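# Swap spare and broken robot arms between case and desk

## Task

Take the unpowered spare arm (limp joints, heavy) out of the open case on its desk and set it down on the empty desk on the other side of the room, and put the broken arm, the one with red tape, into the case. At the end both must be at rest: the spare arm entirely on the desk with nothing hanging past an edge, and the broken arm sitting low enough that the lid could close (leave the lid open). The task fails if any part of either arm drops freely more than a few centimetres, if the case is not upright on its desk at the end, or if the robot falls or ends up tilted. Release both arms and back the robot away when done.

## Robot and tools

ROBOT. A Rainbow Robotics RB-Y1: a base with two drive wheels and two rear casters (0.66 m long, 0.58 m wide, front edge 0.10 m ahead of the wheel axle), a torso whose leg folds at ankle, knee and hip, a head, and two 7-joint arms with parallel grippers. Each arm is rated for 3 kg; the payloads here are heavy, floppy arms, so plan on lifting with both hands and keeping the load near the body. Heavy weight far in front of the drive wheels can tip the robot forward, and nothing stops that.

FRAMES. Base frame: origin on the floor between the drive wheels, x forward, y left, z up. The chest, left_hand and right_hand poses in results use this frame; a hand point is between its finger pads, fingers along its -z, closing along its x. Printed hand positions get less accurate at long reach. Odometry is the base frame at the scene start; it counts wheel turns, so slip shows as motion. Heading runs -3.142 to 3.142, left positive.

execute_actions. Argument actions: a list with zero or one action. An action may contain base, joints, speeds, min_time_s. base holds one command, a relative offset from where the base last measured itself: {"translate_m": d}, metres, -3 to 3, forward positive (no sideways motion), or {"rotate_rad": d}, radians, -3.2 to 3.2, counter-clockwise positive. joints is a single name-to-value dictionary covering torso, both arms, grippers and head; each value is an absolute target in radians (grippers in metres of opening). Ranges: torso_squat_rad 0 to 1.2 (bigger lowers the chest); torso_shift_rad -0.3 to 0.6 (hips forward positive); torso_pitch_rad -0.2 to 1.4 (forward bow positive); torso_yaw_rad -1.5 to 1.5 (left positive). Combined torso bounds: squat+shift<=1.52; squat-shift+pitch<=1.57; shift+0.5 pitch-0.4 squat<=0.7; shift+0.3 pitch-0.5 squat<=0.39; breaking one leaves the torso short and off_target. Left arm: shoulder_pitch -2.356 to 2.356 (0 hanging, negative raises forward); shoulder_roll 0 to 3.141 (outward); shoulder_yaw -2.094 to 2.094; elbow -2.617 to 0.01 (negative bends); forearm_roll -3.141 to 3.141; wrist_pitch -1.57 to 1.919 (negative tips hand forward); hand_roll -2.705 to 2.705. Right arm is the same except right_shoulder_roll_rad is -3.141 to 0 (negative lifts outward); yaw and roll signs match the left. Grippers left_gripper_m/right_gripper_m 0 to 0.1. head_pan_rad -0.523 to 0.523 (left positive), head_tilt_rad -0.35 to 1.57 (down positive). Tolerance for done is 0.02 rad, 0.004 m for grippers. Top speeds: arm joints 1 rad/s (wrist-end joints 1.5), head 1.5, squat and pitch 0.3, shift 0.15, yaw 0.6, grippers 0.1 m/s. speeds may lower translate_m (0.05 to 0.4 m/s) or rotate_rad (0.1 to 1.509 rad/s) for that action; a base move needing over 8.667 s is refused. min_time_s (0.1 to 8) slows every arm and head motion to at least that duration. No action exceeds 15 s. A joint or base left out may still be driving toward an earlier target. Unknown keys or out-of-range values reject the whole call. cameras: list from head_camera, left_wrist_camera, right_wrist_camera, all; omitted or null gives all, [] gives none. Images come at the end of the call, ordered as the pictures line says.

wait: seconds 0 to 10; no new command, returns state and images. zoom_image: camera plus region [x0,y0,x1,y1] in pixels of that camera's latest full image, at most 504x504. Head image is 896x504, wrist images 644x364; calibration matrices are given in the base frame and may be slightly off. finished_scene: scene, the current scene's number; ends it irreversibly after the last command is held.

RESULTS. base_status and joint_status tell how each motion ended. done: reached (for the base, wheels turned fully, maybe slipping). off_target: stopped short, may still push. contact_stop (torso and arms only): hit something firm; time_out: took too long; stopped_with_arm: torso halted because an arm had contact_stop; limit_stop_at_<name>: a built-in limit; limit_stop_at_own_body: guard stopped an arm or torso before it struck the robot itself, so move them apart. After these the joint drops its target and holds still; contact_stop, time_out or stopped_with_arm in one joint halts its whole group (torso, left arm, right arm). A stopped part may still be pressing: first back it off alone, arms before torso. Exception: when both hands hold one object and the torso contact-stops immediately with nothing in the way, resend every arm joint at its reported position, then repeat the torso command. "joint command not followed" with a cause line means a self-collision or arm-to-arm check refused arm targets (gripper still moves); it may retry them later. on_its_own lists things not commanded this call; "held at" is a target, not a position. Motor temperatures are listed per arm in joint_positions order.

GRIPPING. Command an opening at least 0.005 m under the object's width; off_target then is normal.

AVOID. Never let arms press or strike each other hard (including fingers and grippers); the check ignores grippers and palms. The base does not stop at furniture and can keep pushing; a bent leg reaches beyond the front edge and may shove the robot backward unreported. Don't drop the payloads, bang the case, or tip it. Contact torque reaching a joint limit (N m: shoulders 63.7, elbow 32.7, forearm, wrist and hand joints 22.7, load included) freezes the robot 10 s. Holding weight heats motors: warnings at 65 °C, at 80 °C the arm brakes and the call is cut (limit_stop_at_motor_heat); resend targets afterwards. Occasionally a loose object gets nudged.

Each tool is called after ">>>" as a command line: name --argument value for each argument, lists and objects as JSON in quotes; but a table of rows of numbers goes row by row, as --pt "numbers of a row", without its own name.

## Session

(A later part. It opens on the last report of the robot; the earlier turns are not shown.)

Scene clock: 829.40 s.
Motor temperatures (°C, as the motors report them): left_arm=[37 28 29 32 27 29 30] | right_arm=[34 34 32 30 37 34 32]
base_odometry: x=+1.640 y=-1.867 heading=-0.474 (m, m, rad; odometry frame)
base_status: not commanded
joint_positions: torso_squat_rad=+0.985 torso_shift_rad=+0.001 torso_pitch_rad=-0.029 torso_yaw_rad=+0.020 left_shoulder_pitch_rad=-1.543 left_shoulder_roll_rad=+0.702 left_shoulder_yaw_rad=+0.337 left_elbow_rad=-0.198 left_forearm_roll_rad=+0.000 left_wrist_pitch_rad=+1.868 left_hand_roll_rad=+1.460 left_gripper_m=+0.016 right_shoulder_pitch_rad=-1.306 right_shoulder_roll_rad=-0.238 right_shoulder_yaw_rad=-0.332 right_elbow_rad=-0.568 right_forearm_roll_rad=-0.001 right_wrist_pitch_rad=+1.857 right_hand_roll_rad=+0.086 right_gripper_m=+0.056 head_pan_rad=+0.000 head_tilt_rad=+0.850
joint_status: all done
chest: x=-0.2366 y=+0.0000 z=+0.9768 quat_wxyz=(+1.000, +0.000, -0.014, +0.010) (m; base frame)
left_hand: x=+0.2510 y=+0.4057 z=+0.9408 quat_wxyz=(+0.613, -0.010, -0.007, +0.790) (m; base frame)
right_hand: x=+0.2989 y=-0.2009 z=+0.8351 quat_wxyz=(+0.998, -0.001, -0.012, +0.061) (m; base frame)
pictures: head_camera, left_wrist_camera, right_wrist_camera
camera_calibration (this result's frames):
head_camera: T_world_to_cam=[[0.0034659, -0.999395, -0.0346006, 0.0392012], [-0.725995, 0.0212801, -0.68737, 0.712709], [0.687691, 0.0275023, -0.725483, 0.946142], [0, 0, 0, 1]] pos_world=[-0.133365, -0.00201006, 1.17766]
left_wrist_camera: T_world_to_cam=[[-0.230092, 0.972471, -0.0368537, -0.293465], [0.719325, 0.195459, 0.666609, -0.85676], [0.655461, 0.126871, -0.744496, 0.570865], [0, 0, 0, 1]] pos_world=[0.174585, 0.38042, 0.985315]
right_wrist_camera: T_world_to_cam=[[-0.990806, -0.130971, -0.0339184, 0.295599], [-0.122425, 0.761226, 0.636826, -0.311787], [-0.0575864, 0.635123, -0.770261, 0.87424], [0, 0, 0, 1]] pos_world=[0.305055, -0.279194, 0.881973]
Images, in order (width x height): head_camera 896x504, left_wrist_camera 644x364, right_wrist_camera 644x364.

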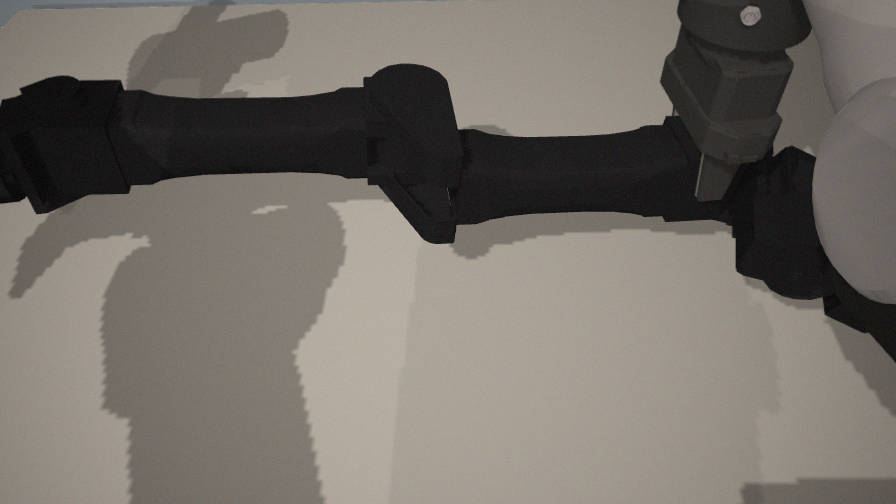

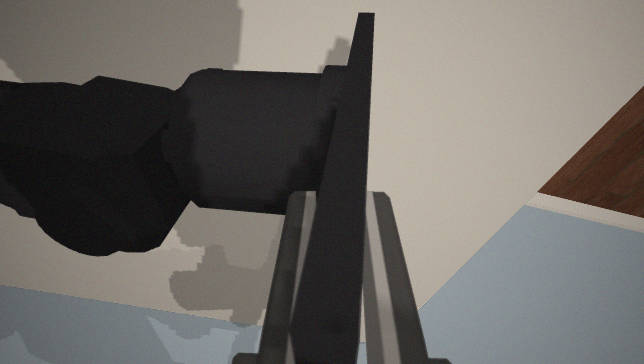

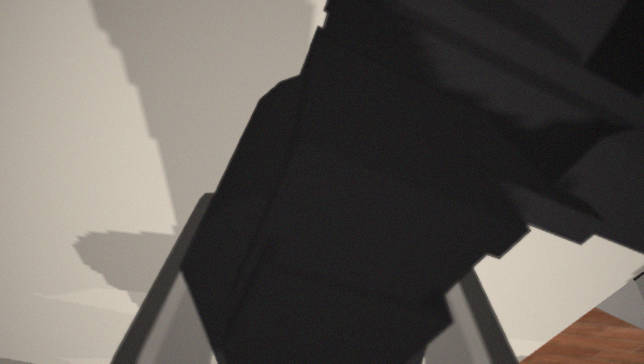

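>>> execute_actions --actions '[{"joints": {"torso_squat_rad": 1.015, "torso_yaw_rad": 0.035}}]' --cameras '["head_camera", "left_wrist_camera"]'

Scene clock: 832.97 s.
Motor temperatures (°C, as the motors report them): left_arm=[37 28 29 32 27 29 30] | right_arm=[34 34 32 30 37 34 32]
base_odometry: x=+1.640 y=-1.867 heading=-0.474 (m, m, rad; odometry frame)
base_status: not commanded
joint_positions: torso_squat_rad=+1.015 torso_shift_rad=+0.001 torso_pitch_rad=-0.029 torso_yaw_rad=+0.035 left_shoulder_pitch_rad=-1.543 left_shoulder_roll_rad=+0.702 left_shoulder_yaw_rad=+0.337 left_elbow_rad=-0.198 left_forearm_roll_rad=+0.000 left_wrist_pitch_rad=+1.868 left_hand_roll_rad=+1.460 left_gripper_m=+0.016 right_shoulder_pitch_rad=-1.306 right_shoulder_roll_rad=-0.238 right_shoulder_yaw_rad=-0.332 right_elbow_rad=-0.568 right_forearm_roll_rad=-0.001 right_wrist_pitch_rad=+1.857 right_hand_roll_rad=+0.086 right_gripper_m=+0.056 head_pan_rad=+0.000 head_tilt_rad=+0.850
joint_status: all done
chest: x=-0.2366 y=+0.0000 z=+0.9592 quat_wxyz=(+1.000, -0.001, -0.014, +0.018) (m; base frame)
left_hand: x=+0.2448 y=+0.4129 z=+0.9230 quat_wxyz=(+0.607, -0.010, -0.006, +0.794) (m; base frame)
right_hand: x=+0.3019 y=-0.1929 z=+0.8176 quat_wxyz=(+0.998, -0.001, -0.012, +0.069) (m; base frame)
pictures: head_camera, left_wrist_camera
camera_calibration (this result's frames):
head_camera: T_world_to_cam=[[0.0184123, -0.999248, -0.0341351, 0.0417053], [-0.726228, 0.0100999, -0.68738, 0.700504], [0.687207, 0.0374461, -0.725496, 0.933236], [0, 0, 0, 1]] pos_world=[-0.133369, -0.000347153, 1.15999]
left_wrist_camera: T_world_to_cam=[[-0.244602, 0.968906, -0.0372986, -0.297153], [0.716271, 0.206484, 0.666574, -0.845654], [0.653549, 0.136329, -0.744505, 0.557256], [0, 0, 0, 1]] pos_world=[0.168839, 0.386557, 0.967487]
Images, in order (width x height): head_camera 896x504, left_wrist_camera 644x364.

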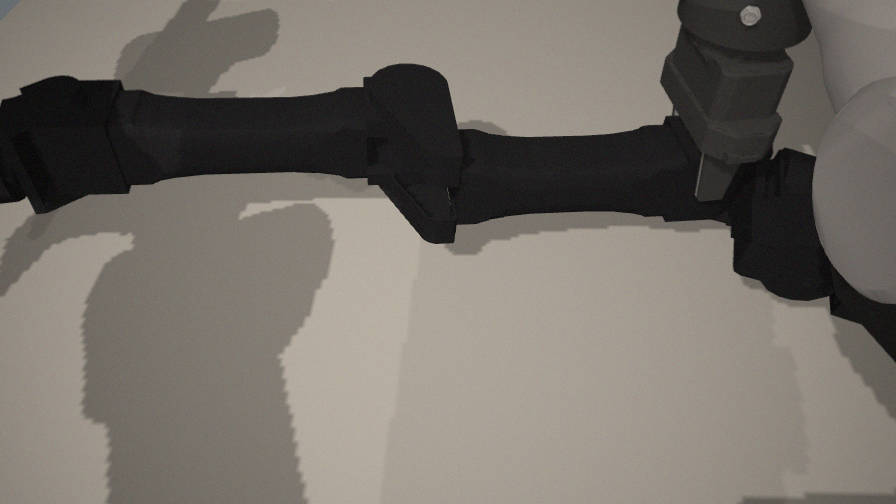

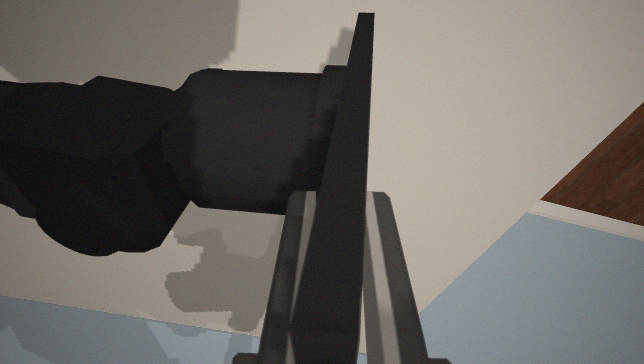

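>>> execute_actions --actions '[{"joints": {"torso_squat_rad": 1.035}}]' --cameras '["head_camera", "left_wrist_camera"]'

Scene clock: 836.67 s.
Motor temperatures (°C, as the motors report them): left_arm=[37 28 29 32 27 29 30] | right_arm=[34 34 32 30 37 34 32]
base_odometry: x=+1.640 y=-1.867 heading=-0.474 (m, m, rad; odometry frame)
base_status: not commanded
joint_positions: torso_squat_rad=+1.035 torso_shift_rad=+0.001 torso_pitch_rad=-0.029 torso_yaw_rad=+0.035 left_shoulder_pitch_rad=-1.543 left_shoulder_roll_rad=+0.702 left_shoulder_yaw_rad=+0.337 left_elbow_rad=-0.198 left_forearm_roll_rad=+0.000 left_wrist_pitch_rad=+1.868 left_hand_roll_rad=+1.460 left_gripper_m=+0.016 right_shoulder_pitch_rad=-1.306 right_shoulder_roll_rad=-0.238 right_shoulder_yaw_rad=-0.332 right_elbow_rad=-0.568 right_forearm_roll_rad=-0.001 right_wrist_pitch_rad=+1.857 right_hand_roll_rad=+0.086 right_gripper_m=+0.056 head_pan_rad=+0.000 head_tilt_rad=+0.850
joint_status: all done
chest: x=-0.2366 y=+0.0000 z=+0.9472 quat_wxyz=(+1.000, -0.001, -0.014, +0.018) (m; base frame)
left_hand: x=+0.2449 y=+0.4129 z=+0.9110 quat_wxyz=(+0.607, -0.010, -0.006, +0.794) (m; base frame)
right_hand: x=+0.3019 y=-0.1929 z=+0.8056 quat_wxyz=(+0.998, -0.001, -0.012, +0.069) (m; base frame)
pictures: head_camera, left_wrist_camera
camera_calibration (this result's frames):
head_camera: T_world_to_cam=[[0.0184104, -0.999247, -0.0341403, 0.041306], [-0.726276, 0.0101023, -0.687329, 0.692239], [0.687157, 0.0374493, -0.725543, 0.924576], [0, 0, 0, 1]] pos_world=[-0.133332, -0.00034292, 1.14803]
left_wrist_camera: T_world_to_cam=[[-0.244579, 0.968912, -0.0372916, -0.2976], [0.716274, 0.206462, 0.666577, -0.8377], [0.653554, 0.13632, -0.744503, 0.548331], [0, 0, 0, 1]] pos_world=[0.168872, 0.386553, 0.955527]
Images, in order (width x height): head_camera 896x504, left_wrist_camera 644x364.

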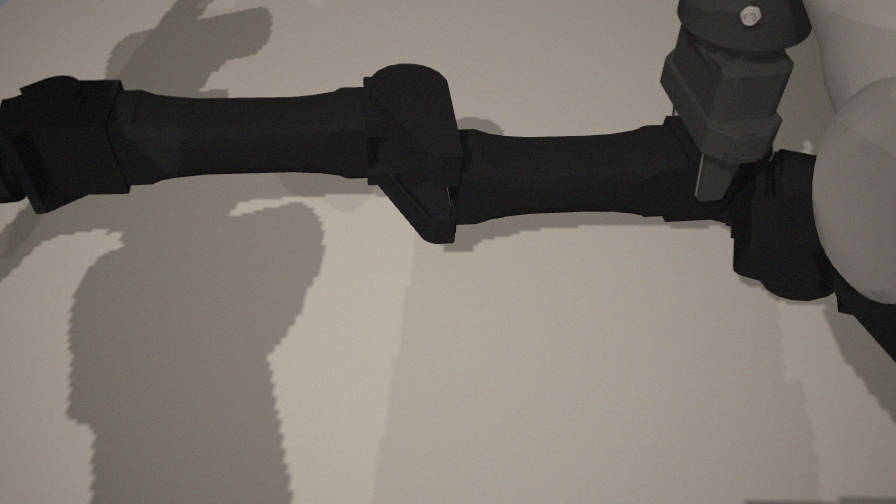

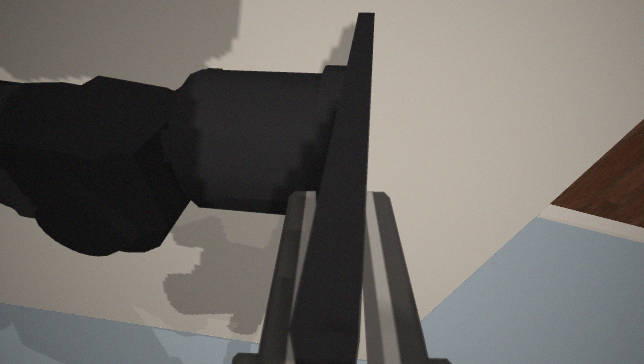

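>>> execute_actions --actions '[{"joints": {"torso_squat_rad": 1.052}}]' --cameras '["head_camera", "left_wrist_camera"]'

Scene clock: 839.20 s.
Motor temperatures (°C, as the motors report them): left_arm=[37 28 29 32 27 29 30] | right_arm=[34 34 32 30 37 34 32]
base_odometry: x=+1.640 y=-1.867 heading=-0.474 (m, m, rad; odometry frame)
base_status: not commanded
joint_positions: torso_squat_rad=+1.052 torso_shift_rad=+0.001 torso_pitch_rad=-0.029 torso_yaw_rad=+0.035 left_shoulder_pitch_rad=-1.543 left_shoulder_roll_rad=+0.702 left_shoulder_yaw_rad=+0.337 left_elbow_rad=-0.198 left_forearm_roll_rad=+0.000 left_wrist_pitch_rad=+1.868 left_hand_roll_rad=+1.460 left_gripper_m=+0.016 right_shoulder_pitch_rad=-1.306 right_shoulder_roll_rad=-0.238 right_shoulder_yaw_rad=-0.332 right_elbow_rad=-0.568 right_forearm_roll_rad=-0.001 right_wrist_pitch_rad=+1.857 right_hand_roll_rad=+0.086 right_gripper_m=+0.056 head_pan_rad=+0.000 head_tilt_rad=+0.850
joint_status: all done
chest: x=-0.2366 y=+0.0000 z=+0.9369 quat_wxyz=(+1.000, -0.001, -0.014, +0.018) (m; base frame)
left_hand: x=+0.2449 y=+0.4129 z=+0.9007 quat_wxyz=(+0.607, -0.010, -0.006, +0.794) (m; base frame)
right_hand: x=+0.3019 y=-0.1929 z=+0.7953 quat_wxyz=(+0.998, -0.001, -0.012, +0.069) (m; base frame)
pictures: head_camera, left_wrist_camera
camera_calibration (this result's frames):
head_camera: T_world_to_cam=[[0.0184106, -0.999247, -0.0341428, 0.0409621], [-0.726267, 0.0101043, -0.687338, 0.685173], [0.687166, 0.0374511, -0.725534, 0.91712], [0, 0, 0, 1]] pos_world=[-0.13335, -0.000339038, 1.13775]
left_wrist_camera: T_world_to_cam=[[-0.244585, 0.96891, -0.0372921, -0.297992], [0.716288, 0.20647, 0.66656, -0.830819], [0.653537, 0.136319, -0.744518, 0.540702], [0, 0, 0, 1]] pos_world=[0.168852, 0.386559, 0.94524]
Images, in order (width x height): head_camera 896x504, left_wrist_camera 644x364.

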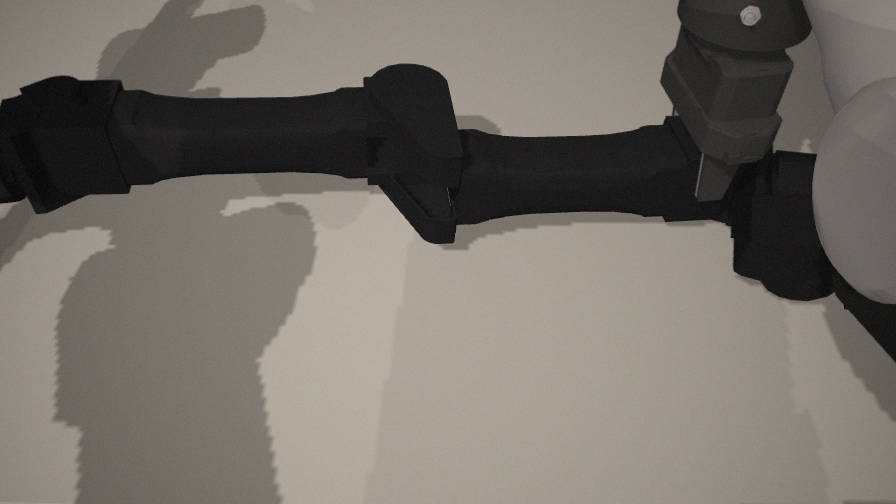

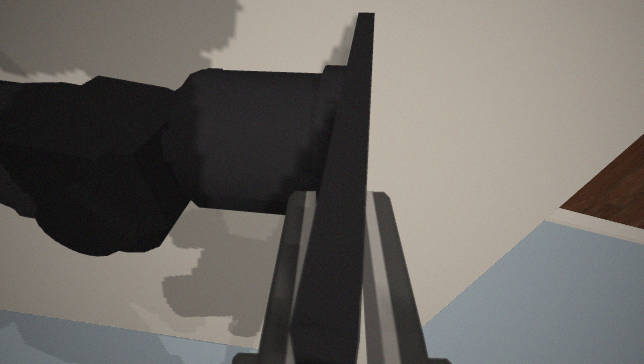

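Close now; another small step.

>>> execute_actions --actions '[{"joints": {"torso_squat_rad": 1.066}}]' --cameras '["head_camera", "left_wrist_camera"]'

Scene clock: 846.17 s.
Motor temperatures (°C, as the motors report them): left_arm=[37 28 29 32 27 29 30] | right_arm=[34 34 32 30 37 34 32]
base_odometry: x=+1.640 y=-1.867 heading=-0.474 (m, m, rad; odometry frame)
base_status: not commanded
joint_positions: torso_squat_rad=+1.066 torso_shift_rad=+0.001 torso_pitch_rad=-0.029 torso_yaw_rad=+0.035 left_shoulder_pitch_rad=-1.543 left_shoulder_roll_rad=+0.702 left_shoulder_yaw_rad=+0.337 left_elbow_rad=-0.198 left_forearm_roll_rad=+0.000 left_wrist_pitch_rad=+1.868 left_hand_roll_rad=+1.460 left_gripper_m=+0.016 right_shoulder_pitch_rad=-1.307 right_shoulder_roll_rad=-0.238 right_shoulder_yaw_rad=-0.332 right_elbow_rad=-0.569 right_forearm_roll_rad=-0.001 right_wrist_pitch_rad=+1.857 right_hand_roll_rad=+0.086 right_gripper_m=+0.056 head_pan_rad=+0.000 head_tilt_rad=+0.850
joint_status: all done
chest: x=-0.2367 y=+0.0000 z=+0.9284 quat_wxyz=(+1.000, -0.001, -0.014, +0.018) (m; base frame)
left_hand: x=+0.2448 y=+0.4129 z=+0.8923 quat_wxyz=(+0.607, -0.010, -0.007, +0.794) (m; base frame)
right_hand: x=+0.3019 y=-0.1929 z=+0.7872 quat_wxyz=(+0.998, -0.001, -0.013, +0.069) (m; base frame)
pictures: head_camera, left_wrist_camera
camera_calibration (this result's frames):
head_camera: T_world_to_cam=[[0.0184175, -0.999248, -0.0341265, 0.0406665], [-0.72612, 0.010096, -0.687494, 0.679398], [0.687321, 0.0374418, -0.725388, 0.910881], [0, 0, 0, 1]] pos_world=[-0.133493, -0.00032829, 1.12921]
left_wrist_camera: T_world_to_cam=[[-0.244565, 0.968913, -0.0373609, -0.298276], [0.71611, 0.206465, 0.666752, -0.825262], [0.653738, 0.13631, -0.744342, 0.53427], [0, 0, 0, 1]] pos_world=[0.168758, 0.386565, 0.936781]
Images, in order (width x height): head_camera 896x504, left_wrist_camera 644x364.

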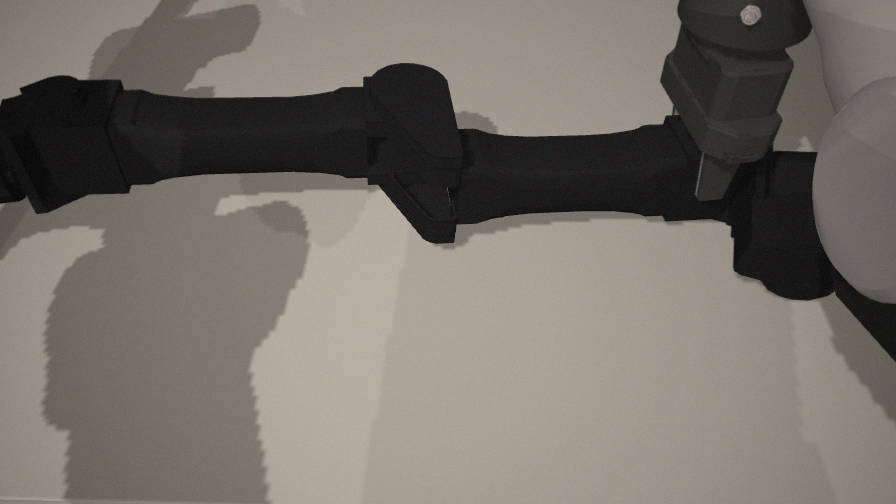

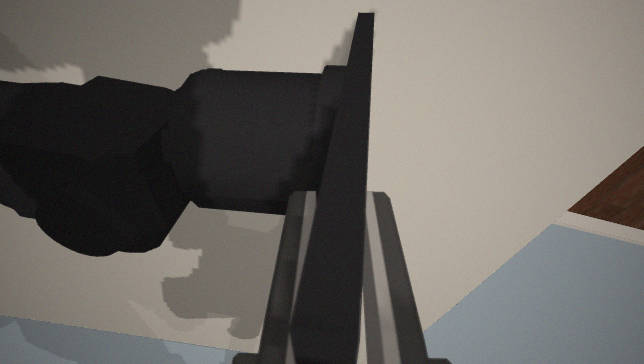

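>>> execute_actions --actions '[{"joints": {"torso_squat_rad": 1.076}}]' --cameras '["left_wrist_camera"]'

Scene clock: 849.20 s.
Motor temperatures (°C, as the motors report them): left_arm=[37 28 29 32 27 29 30] | right_arm=[34 34 32 30 37 34 32]
base_odometry: x=+1.640 y=-1.867 heading=-0.474 (m, m, rad; odometry frame)
base_status: not commanded
joint_positions: torso_squat_rad=+1.076 torso_shift_rad=+0.000 torso_pitch_rad=-0.031 torso_yaw_rad=+0.035 left_shoulder_pitch_rad=-1.548 left_shoulder_roll_rad=+0.703 left_shoulder_yaw_rad=+0.337 left_elbow_rad=-0.201 left_forearm_roll_rad=+0.000 left_wrist_pitch_rad=+1.868 left_hand_roll_rad=+1.460 left_gripper_m=+0.016 right_shoulder_pitch_rad=-1.311 right_shoulder_roll_rad=-0.240 right_shoulder_yaw_rad=-0.332 right_elbow_rad=-0.571 right_forearm_roll_rad=-0.001 right_wrist_pitch_rad=+1.858 right_hand_roll_rad=+0.086 right_gripper_m=+0.056 head_pan_rad=+0.000 head_tilt_rad=+0.850
joint_status: all done
chest: x=-0.2378 y=-0.0001 z=+0.9221 quat_wxyz=(+1.000, +0.000, -0.016, +0.018) (m; base frame)
left_hand: x=+0.2447 y=+0.4130 z=+0.8905 quat_wxyz=(+0.607, -0.013, -0.010, +0.794) (m; base frame)
right_hand: x=+0.3025 y=-0.1929 z=+0.7855 quat_wxyz=(+0.997, -0.001, -0.017, +0.069) (m; base frame)
pictures: left_wrist_camera
camera_calibration (this result's frames):
left_wrist_camera: T_world_to_cam=[[-0.244247, 0.968957, -0.0382843, -0.297678], [0.709685, 0.205517, 0.673877, -0.828368], [0.660826, 0.137423, -0.737851, 0.524993], [0, 0, 0, 1]] pos_world=[0.168244, 0.386535, 0.934188]
Images, in order (width x height): left_wrist_camera 644x364.

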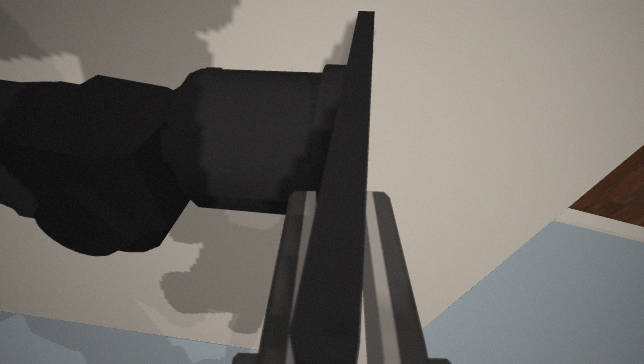

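Both ends are resting on the desk. Release gently.

>>> execute_actions --actions '[{"joints": {"torso_squat_rad": 1.071, "left_gripper_m": 0.03, "right_gripper_m": 0.072}}]'

Scene clock: 853.00 s.
Motor temperatures (°C, as the motors report them): left_arm=[37 28 29 32 27 29 30] | right_arm=[33 34 32 30 37 34 32]
base_odometry: x=+1.640 y=-1.867 heading=-0.474 (m, m, rad; odometry frame)
base_status: not commanded
joint_positions: torso_squat_rad=+1.071 torso_shift_rad=+0.000 torso_pitch_rad=-0.030 torso_yaw_rad=+0.035 left_shoulder_pitch_rad=-1.546 left_shoulder_roll_rad=+0.703 left_shoulder_yaw_rad=+0.337 left_elbow_rad=-0.200 left_forearm_roll_rad=+0.000 left_wrist_pitch_rad=+1.868 left_hand_roll_rad=+1.460 left_gripper_m=+0.030 right_shoulder_pitch_rad=-1.309 right_shoulder_roll_rad=-0.240 right_shoulder_yaw_rad=-0.332 right_elbow_rad=-0.570 right_forearm_roll_rad=+0.000 right_wrist_pitch_rad=+1.857 right_hand_roll_rad=+0.086 right_gripper_m=+0.072 head_pan_rad=+0.000 head_tilt_rad=+0.850
joint_status: all done
chest: x=-0.2372 y=-0.0001 z=+0.9252 quat_wxyz=(+1.000, +0.000, -0.015, +0.018) (m; base frame)
left_hand: x=+0.2447 y=+0.4133 z=+0.8917 quat_wxyz=(+0.607, -0.012, -0.009, +0.795) (m; base frame)
right_hand: x=+0.3024 y=-0.1938 z=+0.7863 quat_wxyz=(+0.998, -0.001, -0.015, +0.068) (m; base frame)
pictures: head_camera, left_wrist_camera, right_wrist_camera
camera_calibration (this result's frames):
head_camera: T_world_to_cam=[[0.0184594, -0.999238, -0.0343949, 0.0407044], [-0.725299, 0.0102953, -0.688357, 0.677863], [0.688187, 0.0376533, -0.724556, 0.908402], [0, 0, 0, 1]] pos_world=[-0.134249, -0.000509709, 1.1262]
left_wrist_camera: T_world_to_cam=[[-0.24505, 0.968773, -0.0378168, -0.298032], [0.712317, 0.206366, 0.670834, -0.827564], [0.657689, 0.13745, -0.740643, 0.529044], [0, 0, 0, 1]] pos_world=[0.168508, 0.38679, 0.93572]
right_wrist_camera: T_world_to_cam=[[-0.988751, -0.144216, -0.0396687, 0.299663], [-0.136371, 0.76026, 0.635144, -0.280288], [-0.0614392, 0.633409, -0.771375, 0.834081], [0, 0, 0, 1]] pos_world=[0.309315, -0.272007, 0.8333]
Images, in order (width x height): head_camera 896x504, left_wrist_camera 644x364, right_wrist_camera 644x364.

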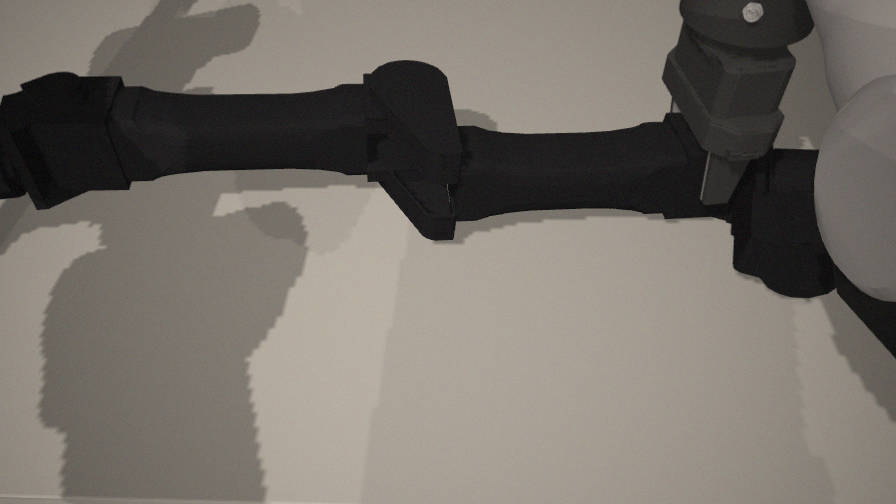

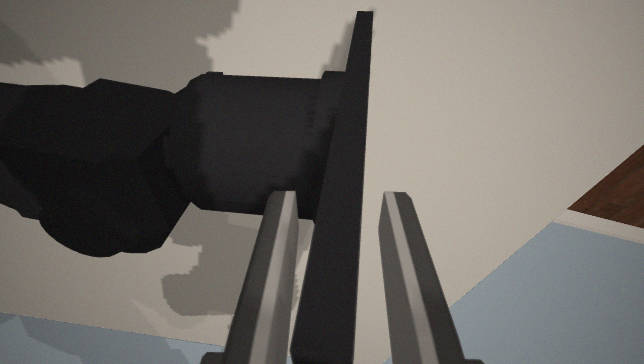

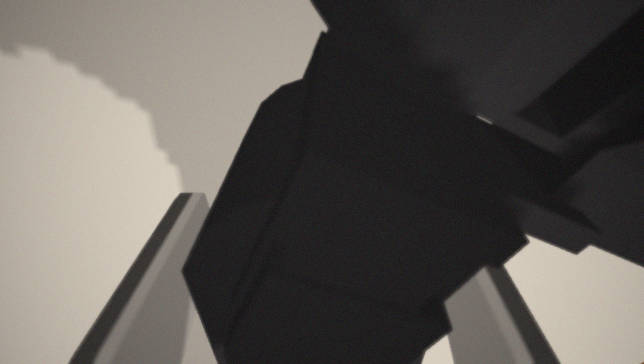

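>>> execute_actions --actions '[{"joints": {"torso_squat_rad": 0.98, "left_gripper_m": 0.05}}]' --cameras '["head_camera", "right_wrist_camera"]'

Scene clock: 857.07 s.
Motor temperatures (°C, as the motors report them): left_arm=[36 28 29 31 27 29 30] | right_arm=[33 34 32 30 37 34 32]
base_odometry: x=+1.640 y=-1.867 heading=-0.474 (m, m, rad; odometry frame)
base_status: not commanded
joint_positions: torso_squat_rad=+0.980 torso_shift_rad=+0.000 torso_pitch_rad=-0.030 torso_yaw_rad=+0.035 left_shoulder_pitch_rad=-1.546 left_shoulder_roll_rad=+0.703 left_shoulder_yaw_rad=+0.337 left_elbow_rad=-0.200 left_forearm_roll_rad=+0.000 left_wrist_pitch_rad=+1.868 left_hand_roll_rad=+1.460 left_gripper_m=+0.050 right_shoulder_pitch_rad=-1.308 right_shoulder_roll_rad=-0.240 right_shoulder_yaw_rad=-0.332 right_elbow_rad=-0.570 right_forearm_roll_rad=+0.000 right_wrist_pitch_rad=+1.857 right_hand_roll_rad=+0.086 right_gripper_m=+0.072 head_pan_rad=+0.000 head_tilt_rad=+0.850
joint_status: all done
chest: x=-0.2371 y=-0.0001 z=+0.9797 quat_wxyz=(+1.000, +0.000, -0.015, +0.018) (m; base frame)
left_hand: x=+0.2449 y=+0.4132 z=+0.9462 quat_wxyz=(+0.607, -0.012, -0.009, +0.795) (m; base frame)
right_hand: x=+0.3025 y=-0.1940 z=+0.8406 quat_wxyz=(+0.998, -0.001, -0.015, +0.068) (m; base frame)
pictures: head_camera, right_wrist_camera
camera_calibration (this result's frames):
head_camera: T_world_to_cam=[[0.0184543, -0.999238, -0.0343978, 0.0425436], [-0.725403, 0.0102953, -0.688247, 0.715286], [0.688077, 0.0376534, -0.72466, 0.947873], [0, 0, 0, 1]] pos_world=[-0.134124, -0.000543493, 1.18064]
right_wrist_camera: T_world_to_cam=[[-0.988785, -0.144051, -0.0394129, 0.301681], [-0.136082, 0.760305, 0.635152, -0.31476], [-0.0615283, 0.633392, -0.771381, 0.876089], [0, 0, 0, 1]] pos_world=[0.309369, -0.272137, 0.887609]
Images, in order (width x height): head_camera 896x504, right_wrist_camera 644x364.

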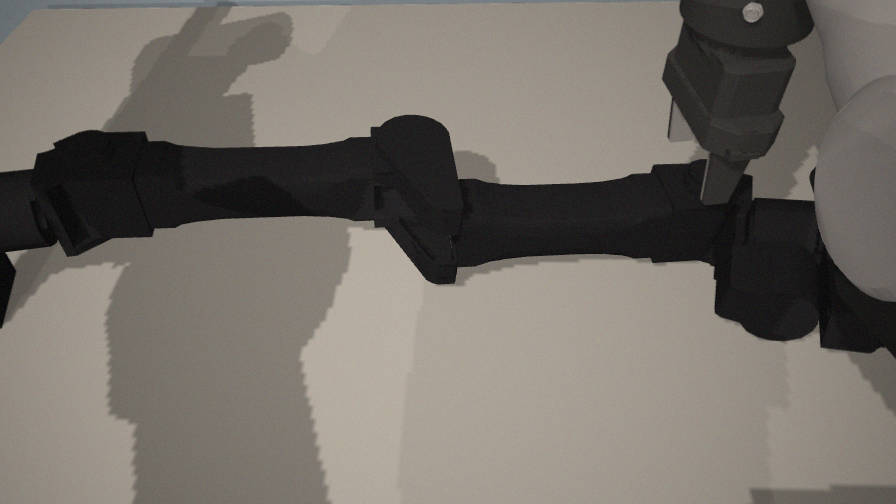

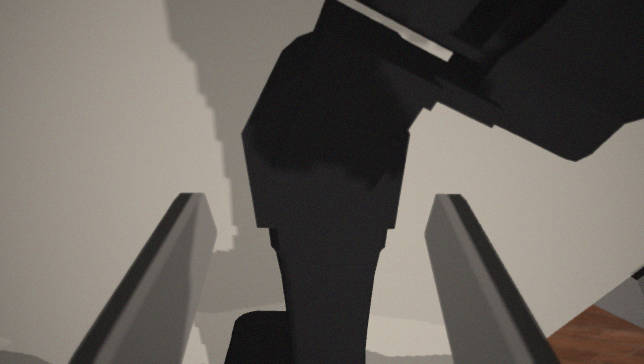

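>>> execute_actions --actions '[{"joints": {"torso_squat_rad": 0.8}}]' --cameras '[]'

>>> execute_actions --actions '[{"base": {"translate_m": -0.45}, "joints": {"torso_squat_rad": 0.0, "torso_yaw_rad": 0.0, "torso_pitch_rad": 0.0, "right_shoulder_roll_rad": -0.9, "left_shoulder_roll_rad": 1.0, "head_tilt_rad": 0.75}}]' --cameras '["head_camera"]'

Scene clock: 865.00 s.
Motor temperatures (°C, as the motors report them): left_arm=[36 27 29 31 27 29 30] | right_arm=[32 34 32 29 37 34 32]
base_odometry: x=+1.640 y=-1.867 heading=-0.474 (m, m, rad; odometry frame)
base_status: not commanded
joint_positions: torso_squat_rad=+0.800 torso_shift_rad=+0.000 torso_pitch_rad=-0.030 torso_yaw_rad=+0.035 left_shoulder_pitch_rad=-1.546 left_shoulder_roll_rad=+0.703 left_shoulder_yaw_rad=+0.337 left_elbow_rad=-0.200 left_forearm_roll_rad=+0.000 left_wrist_pitch_rad=+1.868 left_hand_roll_rad=+1.460 left_gripper_m=+0.050 right_shoulder_pitch_rad=-1.308 right_shoulder_roll_rad=-0.240 right_shoulder_yaw_rad=-0.332 right_elbow_rad=-0.570 right_forearm_roll_rad=+0.000 right_wrist_pitch_rad=+1.857 right_hand_roll_rad=+0.086 right_gripper_m=+0.072 head_pan_rad=+0.000 head_tilt_rad=+0.850
joint_status: all done
chest: x=-0.2371 y=-0.0002 z=+1.0775 quat_wxyz=(+1.000, +0.000, -0.015, +0.018) (m; base frame)
left_hand: x=+0.2449 y=+0.4132 z=+1.0440 quat_wxyz=(+0.607, -0.012, -0.009, +0.795) (m; base frame)
right_hand: x=+0.3025 y=-0.1940 z=+0.9384 quat_wxyz=(+0.998, -0.001, -0.015, +0.068) (m; base frame)
pictures: none
No camera images: the call's "cameras" was empty. Leave "cameras" out to get every camera's image.

Scene clock: 868.43 s.
Motor temperatures (°C, as the motors report them): left_arm=[36 27 29 31 27 29 30] | right_arm=[32 34 32 29 37 34 32]
base_odometry: x=+1.239 y=-1.662 heading=-0.473 (m, m, rad; odometry frame)
base_status: done
joint_positions: torso_squat_rad=+0.000 torso_shift_rad=+0.000 torso_pitch_rad=+0.000 torso_yaw_rad=+0.000 left_shoulder_pitch_rad=-1.546 left_shoulder_roll_rad=+1.000 left_shoulder_yaw_rad=+0.337 left_elbow_rad=-0.200 left_forearm_roll_rad=+0.000 left_wrist_pitch_rad=+1.868 left_hand_roll_rad=+1.460 left_gripper_m=+0.050 right_shoulder_pitch_rad=-1.308 right_shoulder_roll_rad=-0.900 right_shoulder_yaw_rad=-0.332 right_elbow_rad=-0.570 right_forearm_roll_rad=+0.000 right_wrist_pitch_rad=+1.857 right_hand_roll_rad=+0.086 right_gripper_m=+0.072 head_pan_rad=+0.000 head_tilt_rad=+0.750
joint_status: all done
chest: x=-0.2277 y=-0.0003 z=+1.2899 quat_wxyz=(+1.000, +0.000, +0.000, +0.000) (m; base frame)
left_hand: x=+0.2098 y=+0.5276 z=+1.2913 quat_wxyz=(+0.505, -0.037, -0.034, +0.862) (m; base frame)
right_hand: x=+0.2373 y=-0.5507 z=+1.2758 quat_wxyz=(+0.960, -0.090, -0.103, -0.246) (m; base frame)
pictures: head_camera
camera_calibration (this result's frames):
head_camera: T_world_to_cam=[[-0.0139224, -0.999238, -0.036458, 0.048392], [-0.674714, 0.0362976, -0.737186, 1.02297], [0.737948, 0.0143354, -0.674706, 1.09748], [0, 0, 0, 1]] pos_world=[-0.118996, -0.00450918, 1.49636]
Images, in order (width x height): head_camera 896x504.

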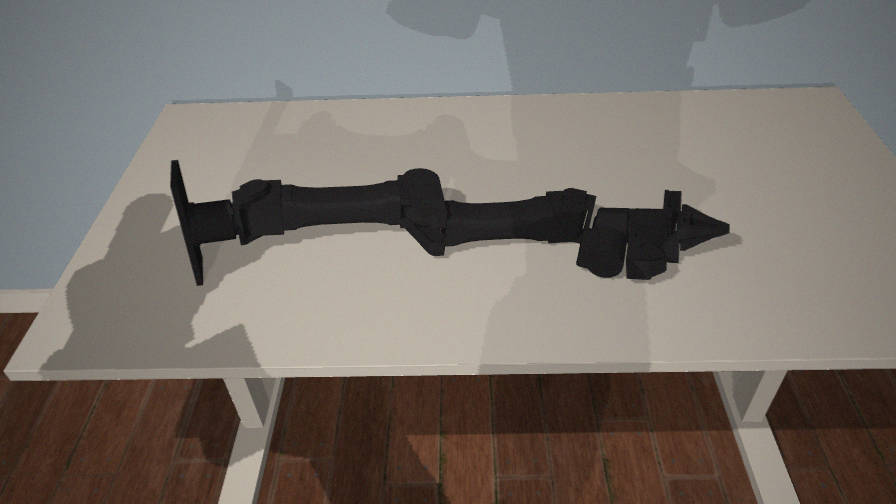

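>>> execute_actions --actions '[{"base": {"rotate_rad": 2.615}, "joints": {"head_tilt_rad": 0.35}}]' --cameras '["head_camera"]'

Scene clock: 885.00 s.
Motor temperatures (°C, as the motors report them): left_arm=[35 27 29 30 27 29 30] | right_arm=[31 33 32 29 37 34 32]
base_odometry: x=+1.239 y=-1.662 heading=+2.141 (m, m, rad; odometry frame)
base_status: done
joint_positions: torso_squat_rad=+0.000 torso_shift_rad=+0.000 torso_pitch_rad=+0.000 torso_yaw_rad=+0.000 left_shoulder_pitch_rad=-1.546 left_shoulder_roll_rad=+1.000 left_shoulder_yaw_rad=+0.337 left_elbow_rad=-0.200 left_forearm_roll_rad=+0.000 left_wrist_pitch_rad=+1.868 left_hand_roll_rad=+1.460 left_gripper_m=+0.050 right_shoulder_pitch_rad=-1.308 right_shoulder_roll_rad=-0.900 right_shoulder_yaw_rad=-0.332 right_elbow_rad=-0.570 right_forearm_roll_rad=+0.000 right_wrist_pitch_rad=+1.857 right_hand_roll_rad=+0.086 right_gripper_m=+0.072 head_pan_rad=+0.000 head_tilt_rad=+0.350
joint_status: all done
chest: x=-0.2278 y=-0.0003 z=+1.2899 quat_wxyz=(+1.000, +0.000, +0.000, +0.000) (m; base frame)
left_hand: x=+0.2097 y=+0.5276 z=+1.2914 quat_wxyz=(+0.505, -0.037, -0.034, +0.862) (m; base frame)
right_hand: x=+0.2372 y=-0.5508 z=+1.2759 quat_wxyz=(+0.960, -0.090, -0.103, -0.246) (m; base frame)
pictures: head_camera
camera_calibration (this result's frames):
head_camera: T_world_to_cam=[[0.00149056, -0.999238, -0.0390031, 0.0553301], [-0.334227, 0.0362624, -0.941795, 1.39782], [0.942491, 0.0144397, -0.333918, 0.63192], [0, 0, 0, 1]] pos_world=[-0.128473, -0.00452493, 1.52963]
Images, in order (width x height): head_camera 896x504.

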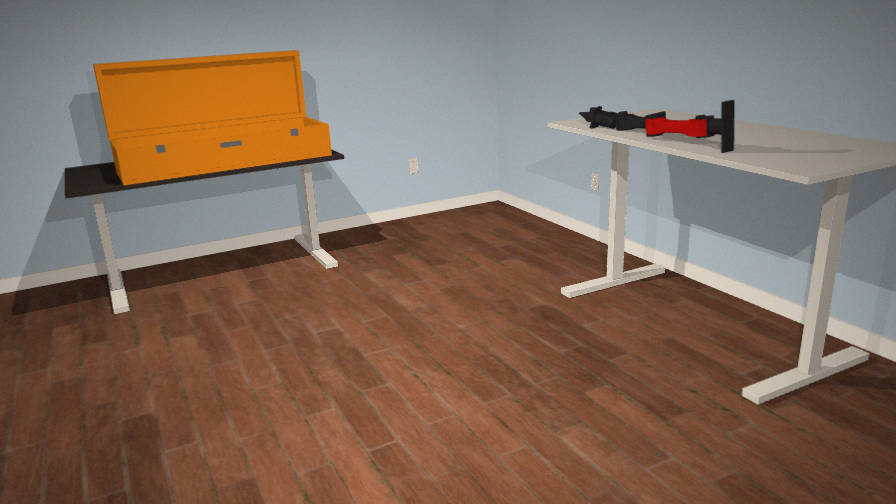

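>>> execute_actions --actions '[{"base": {"translate_m": 2.49}}]' --cameras '[]'

>>> execute_actions --actions '[{"base": {"rotate_rad": -1.043}, "joints": {"head_tilt_rad": 0.45}}]' --cameras '["head_camera"]'

Scene clock: 907.10 s.
Motor temperatures (°C, as the motors report them): left_arm=[34 27 29 30 27 29 30] | right_arm=[31 33 32 28 36 34 32]
base_odometry: x=-0.106 y=+0.433 heading=+2.141 (m, m, rad; odometry frame)
base_status: done
joint_positions: torso_squat_rad=+0.000 torso_shift_rad=+0.000 torso_pitch_rad=+0.000 torso_yaw_rad=+0.000 left_shoulder_pitch_rad=-1.546 left_shoulder_roll_rad=+1.000 left_shoulder_yaw_rad=+0.337 left_elbow_rad=-0.200 left_forearm_roll_rad=+0.000 left_wrist_pitch_rad=+1.868 left_hand_roll_rad=+1.460 left_gripper_m=+0.050 right_shoulder_pitch_rad=-1.308 right_shoulder_roll_rad=-0.900 right_shoulder_yaw_rad=-0.332 right_elbow_rad=-0.570 right_forearm_roll_rad=+0.000 right_wrist_pitch_rad=+1.857 right_hand_roll_rad=+0.086 right_gripper_m=+0.072 head_pan_rad=+0.000 head_tilt_rad=+0.350
joint_status: not commanded
chest: x=-0.2277 y=-0.0003 z=+1.2899 quat_wxyz=(+1.000, +0.000, +0.000, +0.000) (m; base frame)
left_hand: x=+0.2099 y=+0.5276 z=+1.2913 quat_wxyz=(+0.505, -0.037, -0.034, +0.862) (m; base frame)
right_hand: x=+0.2374 y=-0.5507 z=+1.2758 quat_wxyz=(+0.960, -0.090, -0.103, -0.246) (m; base frame)
pictures: none
No camera images: the call's "cameras" was empty. Leave "cameras" out to get every camera's image.

Scene clock: 910.33 s.
Motor temperatures (°C, as the motors report them): left_arm=[34 27 29 30 27 29 30] | right_arm=[31 33 32 28 36 34 32]
base_odometry: x=-0.106 y=+0.433 heading=+1.099 (m, m, rad; odometry frame)
base_status: done
joint_positions: torso_squat_rad=+0.000 torso_shift_rad=+0.000 torso_pitch_rad=+0.000 torso_yaw_rad=+0.000 left_shoulder_pitch_rad=-1.546 left_shoulder_roll_rad=+1.000 left_shoulder_yaw_rad=+0.337 left_elbow_rad=-0.200 left_forearm_roll_rad=+0.000 left_wrist_pitch_rad=+1.868 left_hand_roll_rad=+1.460 left_gripper_m=+0.050 right_shoulder_pitch_rad=-1.308 right_shoulder_roll_rad=-0.900 right_shoulder_yaw_rad=-0.332 right_elbow_rad=-0.570 right_forearm_roll_rad=+0.000 right_wrist_pitch_rad=+1.857 right_hand_roll_rad=+0.086 right_gripper_m=+0.072 head_pan_rad=+0.000 head_tilt_rad=+0.450
joint_status: all done
chest: x=-0.2277 y=-0.0003 z=+1.2899 quat_wxyz=(+1.000, +0.000, +0.000, +0.000) (m; base frame)
left_hand: x=+0.2098 y=+0.5277 z=+1.2913 quat_wxyz=(+0.505, -0.037, -0.034, +0.862) (m; base frame)
right_hand: x=+0.2373 y=-0.5507 z=+1.2758 quat_wxyz=(+0.960, -0.090, -0.103, -0.246) (m; base frame)
pictures: head_camera
camera_calibration (this result's frames):
head_camera: T_world_to_cam=[[-0.00246846, -0.999239, -0.0389144, 0.0544294], [-0.426613, 0.0362479, -0.903708, 1.32209], [0.904431, 0.0143706, -0.426378, 0.761768], [0, 0, 0, 1]] pos_world=[-0.124812, -0.00448203, 1.5217]
Images, in order (width x height): head_camera 896x504.

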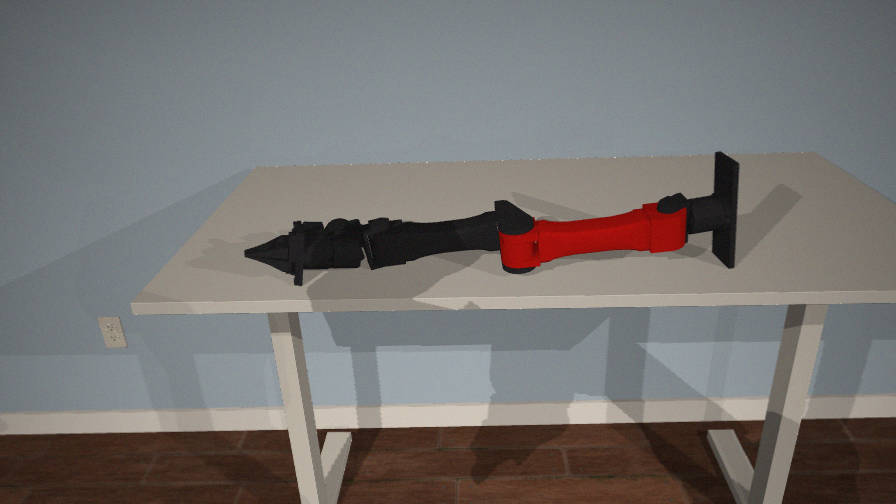

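>>> execute_actions --actions '[{"base": {"rotate_rad": -0.13}, "joints": {"right_shoulder_pitch_rad": -1.652, "right_shoulder_roll_rad": -0.771, "right_shoulder_yaw_rad": -0.291, "right_elbow_rad": -0.112, "right_wrist_pitch_rad": 1.86, "right_hand_roll_rad": -1.19, "right_gripper_m": 0.06, "left_shoulder_pitch_rad": -1.43, "left_shoulder_roll_rad": 0.2486, "left_shoulder_yaw_rad": 0.338, "left_elbow_rad": -0.4824, "left_wrist_pitch_rad": 1.8868, "left_hand_roll_rad": 0.05, "left_gripper_m": 0.09}}]' --cameras '[]'

>>> execute_actions --actions '[{"base": {"translate_m": 0.6}}]' --cameras '[]'

>>> execute_actions --actions '[{"base": {"rotate_rad": 0.13}, "joints": {"head_tilt_rad": 0.75}}]'

Scene clock: 951.03 s.
Motor temperatures (°C, as the motors report them): left_arm=[33 27 29 30 27 29 30] | right_arm=[30 33 32 28 36 34 32]
base_odometry: x=-0.106 y=+0.433 heading=+0.970 (m, m, rad; odometry frame)
base_status: done
joint_positions: torso_squat_rad=+0.000 torso_shift_rad=+0.000 torso_pitch_rad=+0.000 torso_yaw_rad=+0.000 left_shoulder_pitch_rad=-1.430 left_shoulder_roll_rad=+0.248 left_shoulder_yaw_rad=+0.338 left_elbow_rad=-0.482 left_forearm_roll_rad=+0.000 left_wrist_pitch_rad=+1.887 left_hand_roll_rad=+0.050 left_gripper_m=+0.090 right_shoulder_pitch_rad=-1.652 right_shoulder_roll_rad=-0.771 right_shoulder_yaw_rad=-0.291 right_elbow_rad=-0.112 right_forearm_roll_rad=+0.000 right_wrist_pitch_rad=+1.860 right_hand_roll_rad=-1.190 right_gripper_m=+0.060 head_pan_rad=+0.000 head_tilt_rad=+0.450
joint_status: all done
chest: x=-0.2278 y=-0.0003 z=+1.2899 quat_wxyz=(+1.000, +0.000, +0.000, +0.000) (m; base frame)
left_hand: x=+0.3019 y=+0.1945 z=+1.1742 quat_wxyz=(+1.000, +0.000, +0.000, +0.001) (m; base frame)
right_hand: x=+0.2594 y=-0.4130 z=+1.2800 quat_wxyz=(+0.709, +0.007, -0.016, -0.705) (m; base frame)
pictures: none
No camera images: the call's "cameras" was empty. Leave "cameras" out to get every camera's image.

Scene clock: 953.80 s.
Motor temperatures (°C, as the motors report them): left_arm=[33 27 29 30 27 29 30] | right_arm=[30 33 32 28 36 34 32]
base_odometry: x=+0.233 y=+0.928 heading=+0.969 (m, m, rad; odometry frame)
base_status: done
joint_positions: torso_squat_rad=+0.000 torso_shift_rad=+0.000 torso_pitch_rad=+0.000 torso_yaw_rad=+0.000 left_shoulder_pitch_rad=-1.430 left_shoulder_roll_rad=+0.248 left_shoulder_yaw_rad=+0.338 left_elbow_rad=-0.482 left_forearm_roll_rad=+0.000 left_wrist_pitch_rad=+1.887 left_hand_roll_rad=+0.050 left_gripper_m=+0.090 right_shoulder_pitch_rad=-1.652 right_shoulder_roll_rad=-0.771 right_shoulder_yaw_rad=-0.291 right_elbow_rad=-0.112 right_forearm_roll_rad=+0.000 right_wrist_pitch_rad=+1.860 right_hand_roll_rad=-1.190 right_gripper_m=+0.060 head_pan_rad=+0.000 head_tilt_rad=+0.450
joint_status: not commanded
chest: x=-0.2276 y=-0.0003 z=+1.2899 quat_wxyz=(+1.000, +0.000, +0.000, +0.000) (m; base frame)
left_hand: x=+0.3020 y=+0.1946 z=+1.1741 quat_wxyz=(+1.000, +0.000, +0.000, +0.001) (m; base frame)
right_hand: x=+0.2595 y=-0.4130 z=+1.2799 quat_wxyz=(+0.709, +0.007, -0.016, -0.705) (m; base frame)
pictures: none
No camera images: the call's "cameras" was empty. Leave "cameras" out to get every camera's image.

Scene clock: 955.17 s.
Motor temperatures (°C, as the motors report them): left_arm=[33 27 29 30 27 29 30] | right_arm=[30 33 32 28 36 34 32]
base_odometry: x=+0.233 y=+0.928 heading=+1.099 (m, m, rad; odometry frame)
base_status: done
joint_positions: torso_squat_rad=+0.000 torso_shift_rad=+0.000 torso_pitch_rad=+0.000 torso_yaw_rad=+0.000 left_shoulder_pitch_rad=-1.430 left_shoulder_roll_rad=+0.248 left_shoulder_yaw_rad=+0.338 left_elbow_rad=-0.482 left_forearm_roll_rad=+0.000 left_wrist_pitch_rad=+1.887 left_hand_roll_rad=+0.050 left_gripper_m=+0.090 right_shoulder_pitch_rad=-1.652 right_shoulder_roll_rad=-0.771 right_shoulder_yaw_rad=-0.291 right_elbow_rad=-0.112 right_forearm_roll_rad=+0.000 right_wrist_pitch_rad=+1.860 right_hand_roll_rad=-1.190 right_gripper_m=+0.060 head_pan_rad=+0.000 head_tilt_rad=+0.750
joint_status: all done
chest: x=-0.2277 y=-0.0004 z=+1.2899 quat_wxyz=(+1.000, +0.000, +0.000, +0.000) (m; base frame)
left_hand: x=+0.3019 y=+0.1946 z=+1.1741 quat_wxyz=(+1.000, +0.000, +0.000, +0.001) (m; base frame)
right_hand: x=+0.2595 y=-0.4130 z=+1.2799 quat_wxyz=(+0.709, +0.007, -0.016, -0.705) (m; base frame)
pictures: head_camera, left_wrist_camera, right_wrist_camera
camera_calibration (this result's frames):
head_camera: T_world_to_cam=[[-0.0139813, -0.999234, -0.0365526, 0.0484361], [-0.674633, 0.0364088, -0.737255, 1.02306], [0.738021, 0.0143518, -0.674625, 1.09741], [0, 0, 0, 1]] pos_world=[-0.119046, -0.0045994, 1.49637]
left_wrist_camera: T_world_to_cam=[[0.999425, -0.0149517, -0.0304216, -0.254491], [0.00842555, -0.759724, 0.650191, -0.587934], [-0.0328335, -0.650074, -0.759161, 1.11415], [0, 0, 0, 1]] pos_world=[0.29588, 0.273809, 1.22035]
right_wrist_camera: T_world_to_cam=[[-0.012935, 0.999662, -0.0225625, 0.442479], [0.747762, 0.0246511, 0.663509, -1.00257], [0.663841, -0.00828887, -0.747828, 0.867693], [0, 0, 0, 1]] pos_world=[0.179398, -0.410423, 1.32408]
Images, in order (width x height): head_camera 896x504, left_wrist_camera 644x364, right_wrist_camera 644x364.

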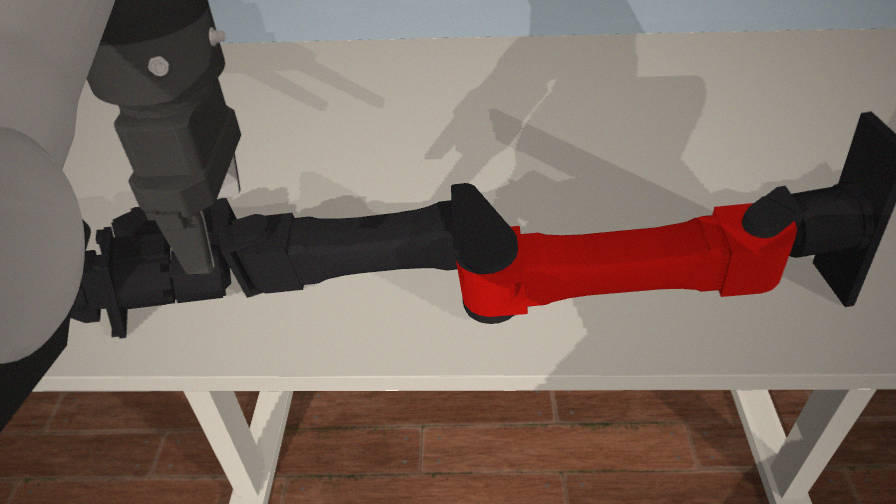

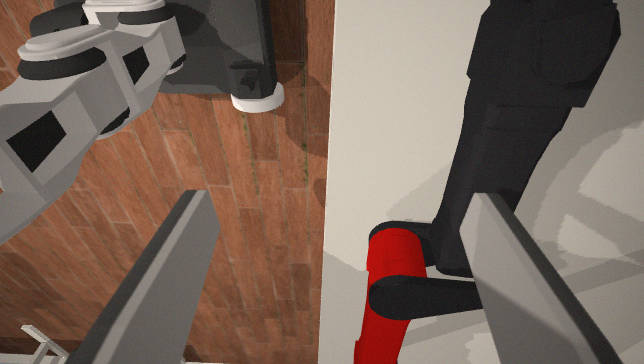

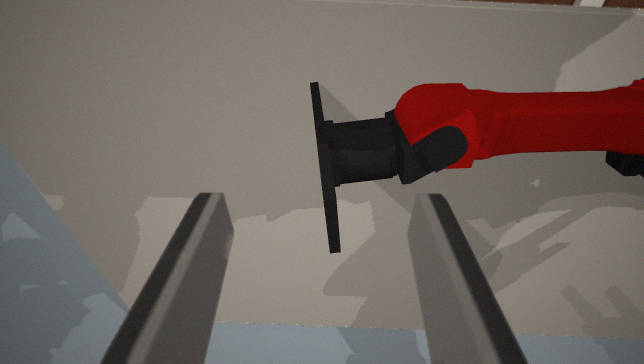

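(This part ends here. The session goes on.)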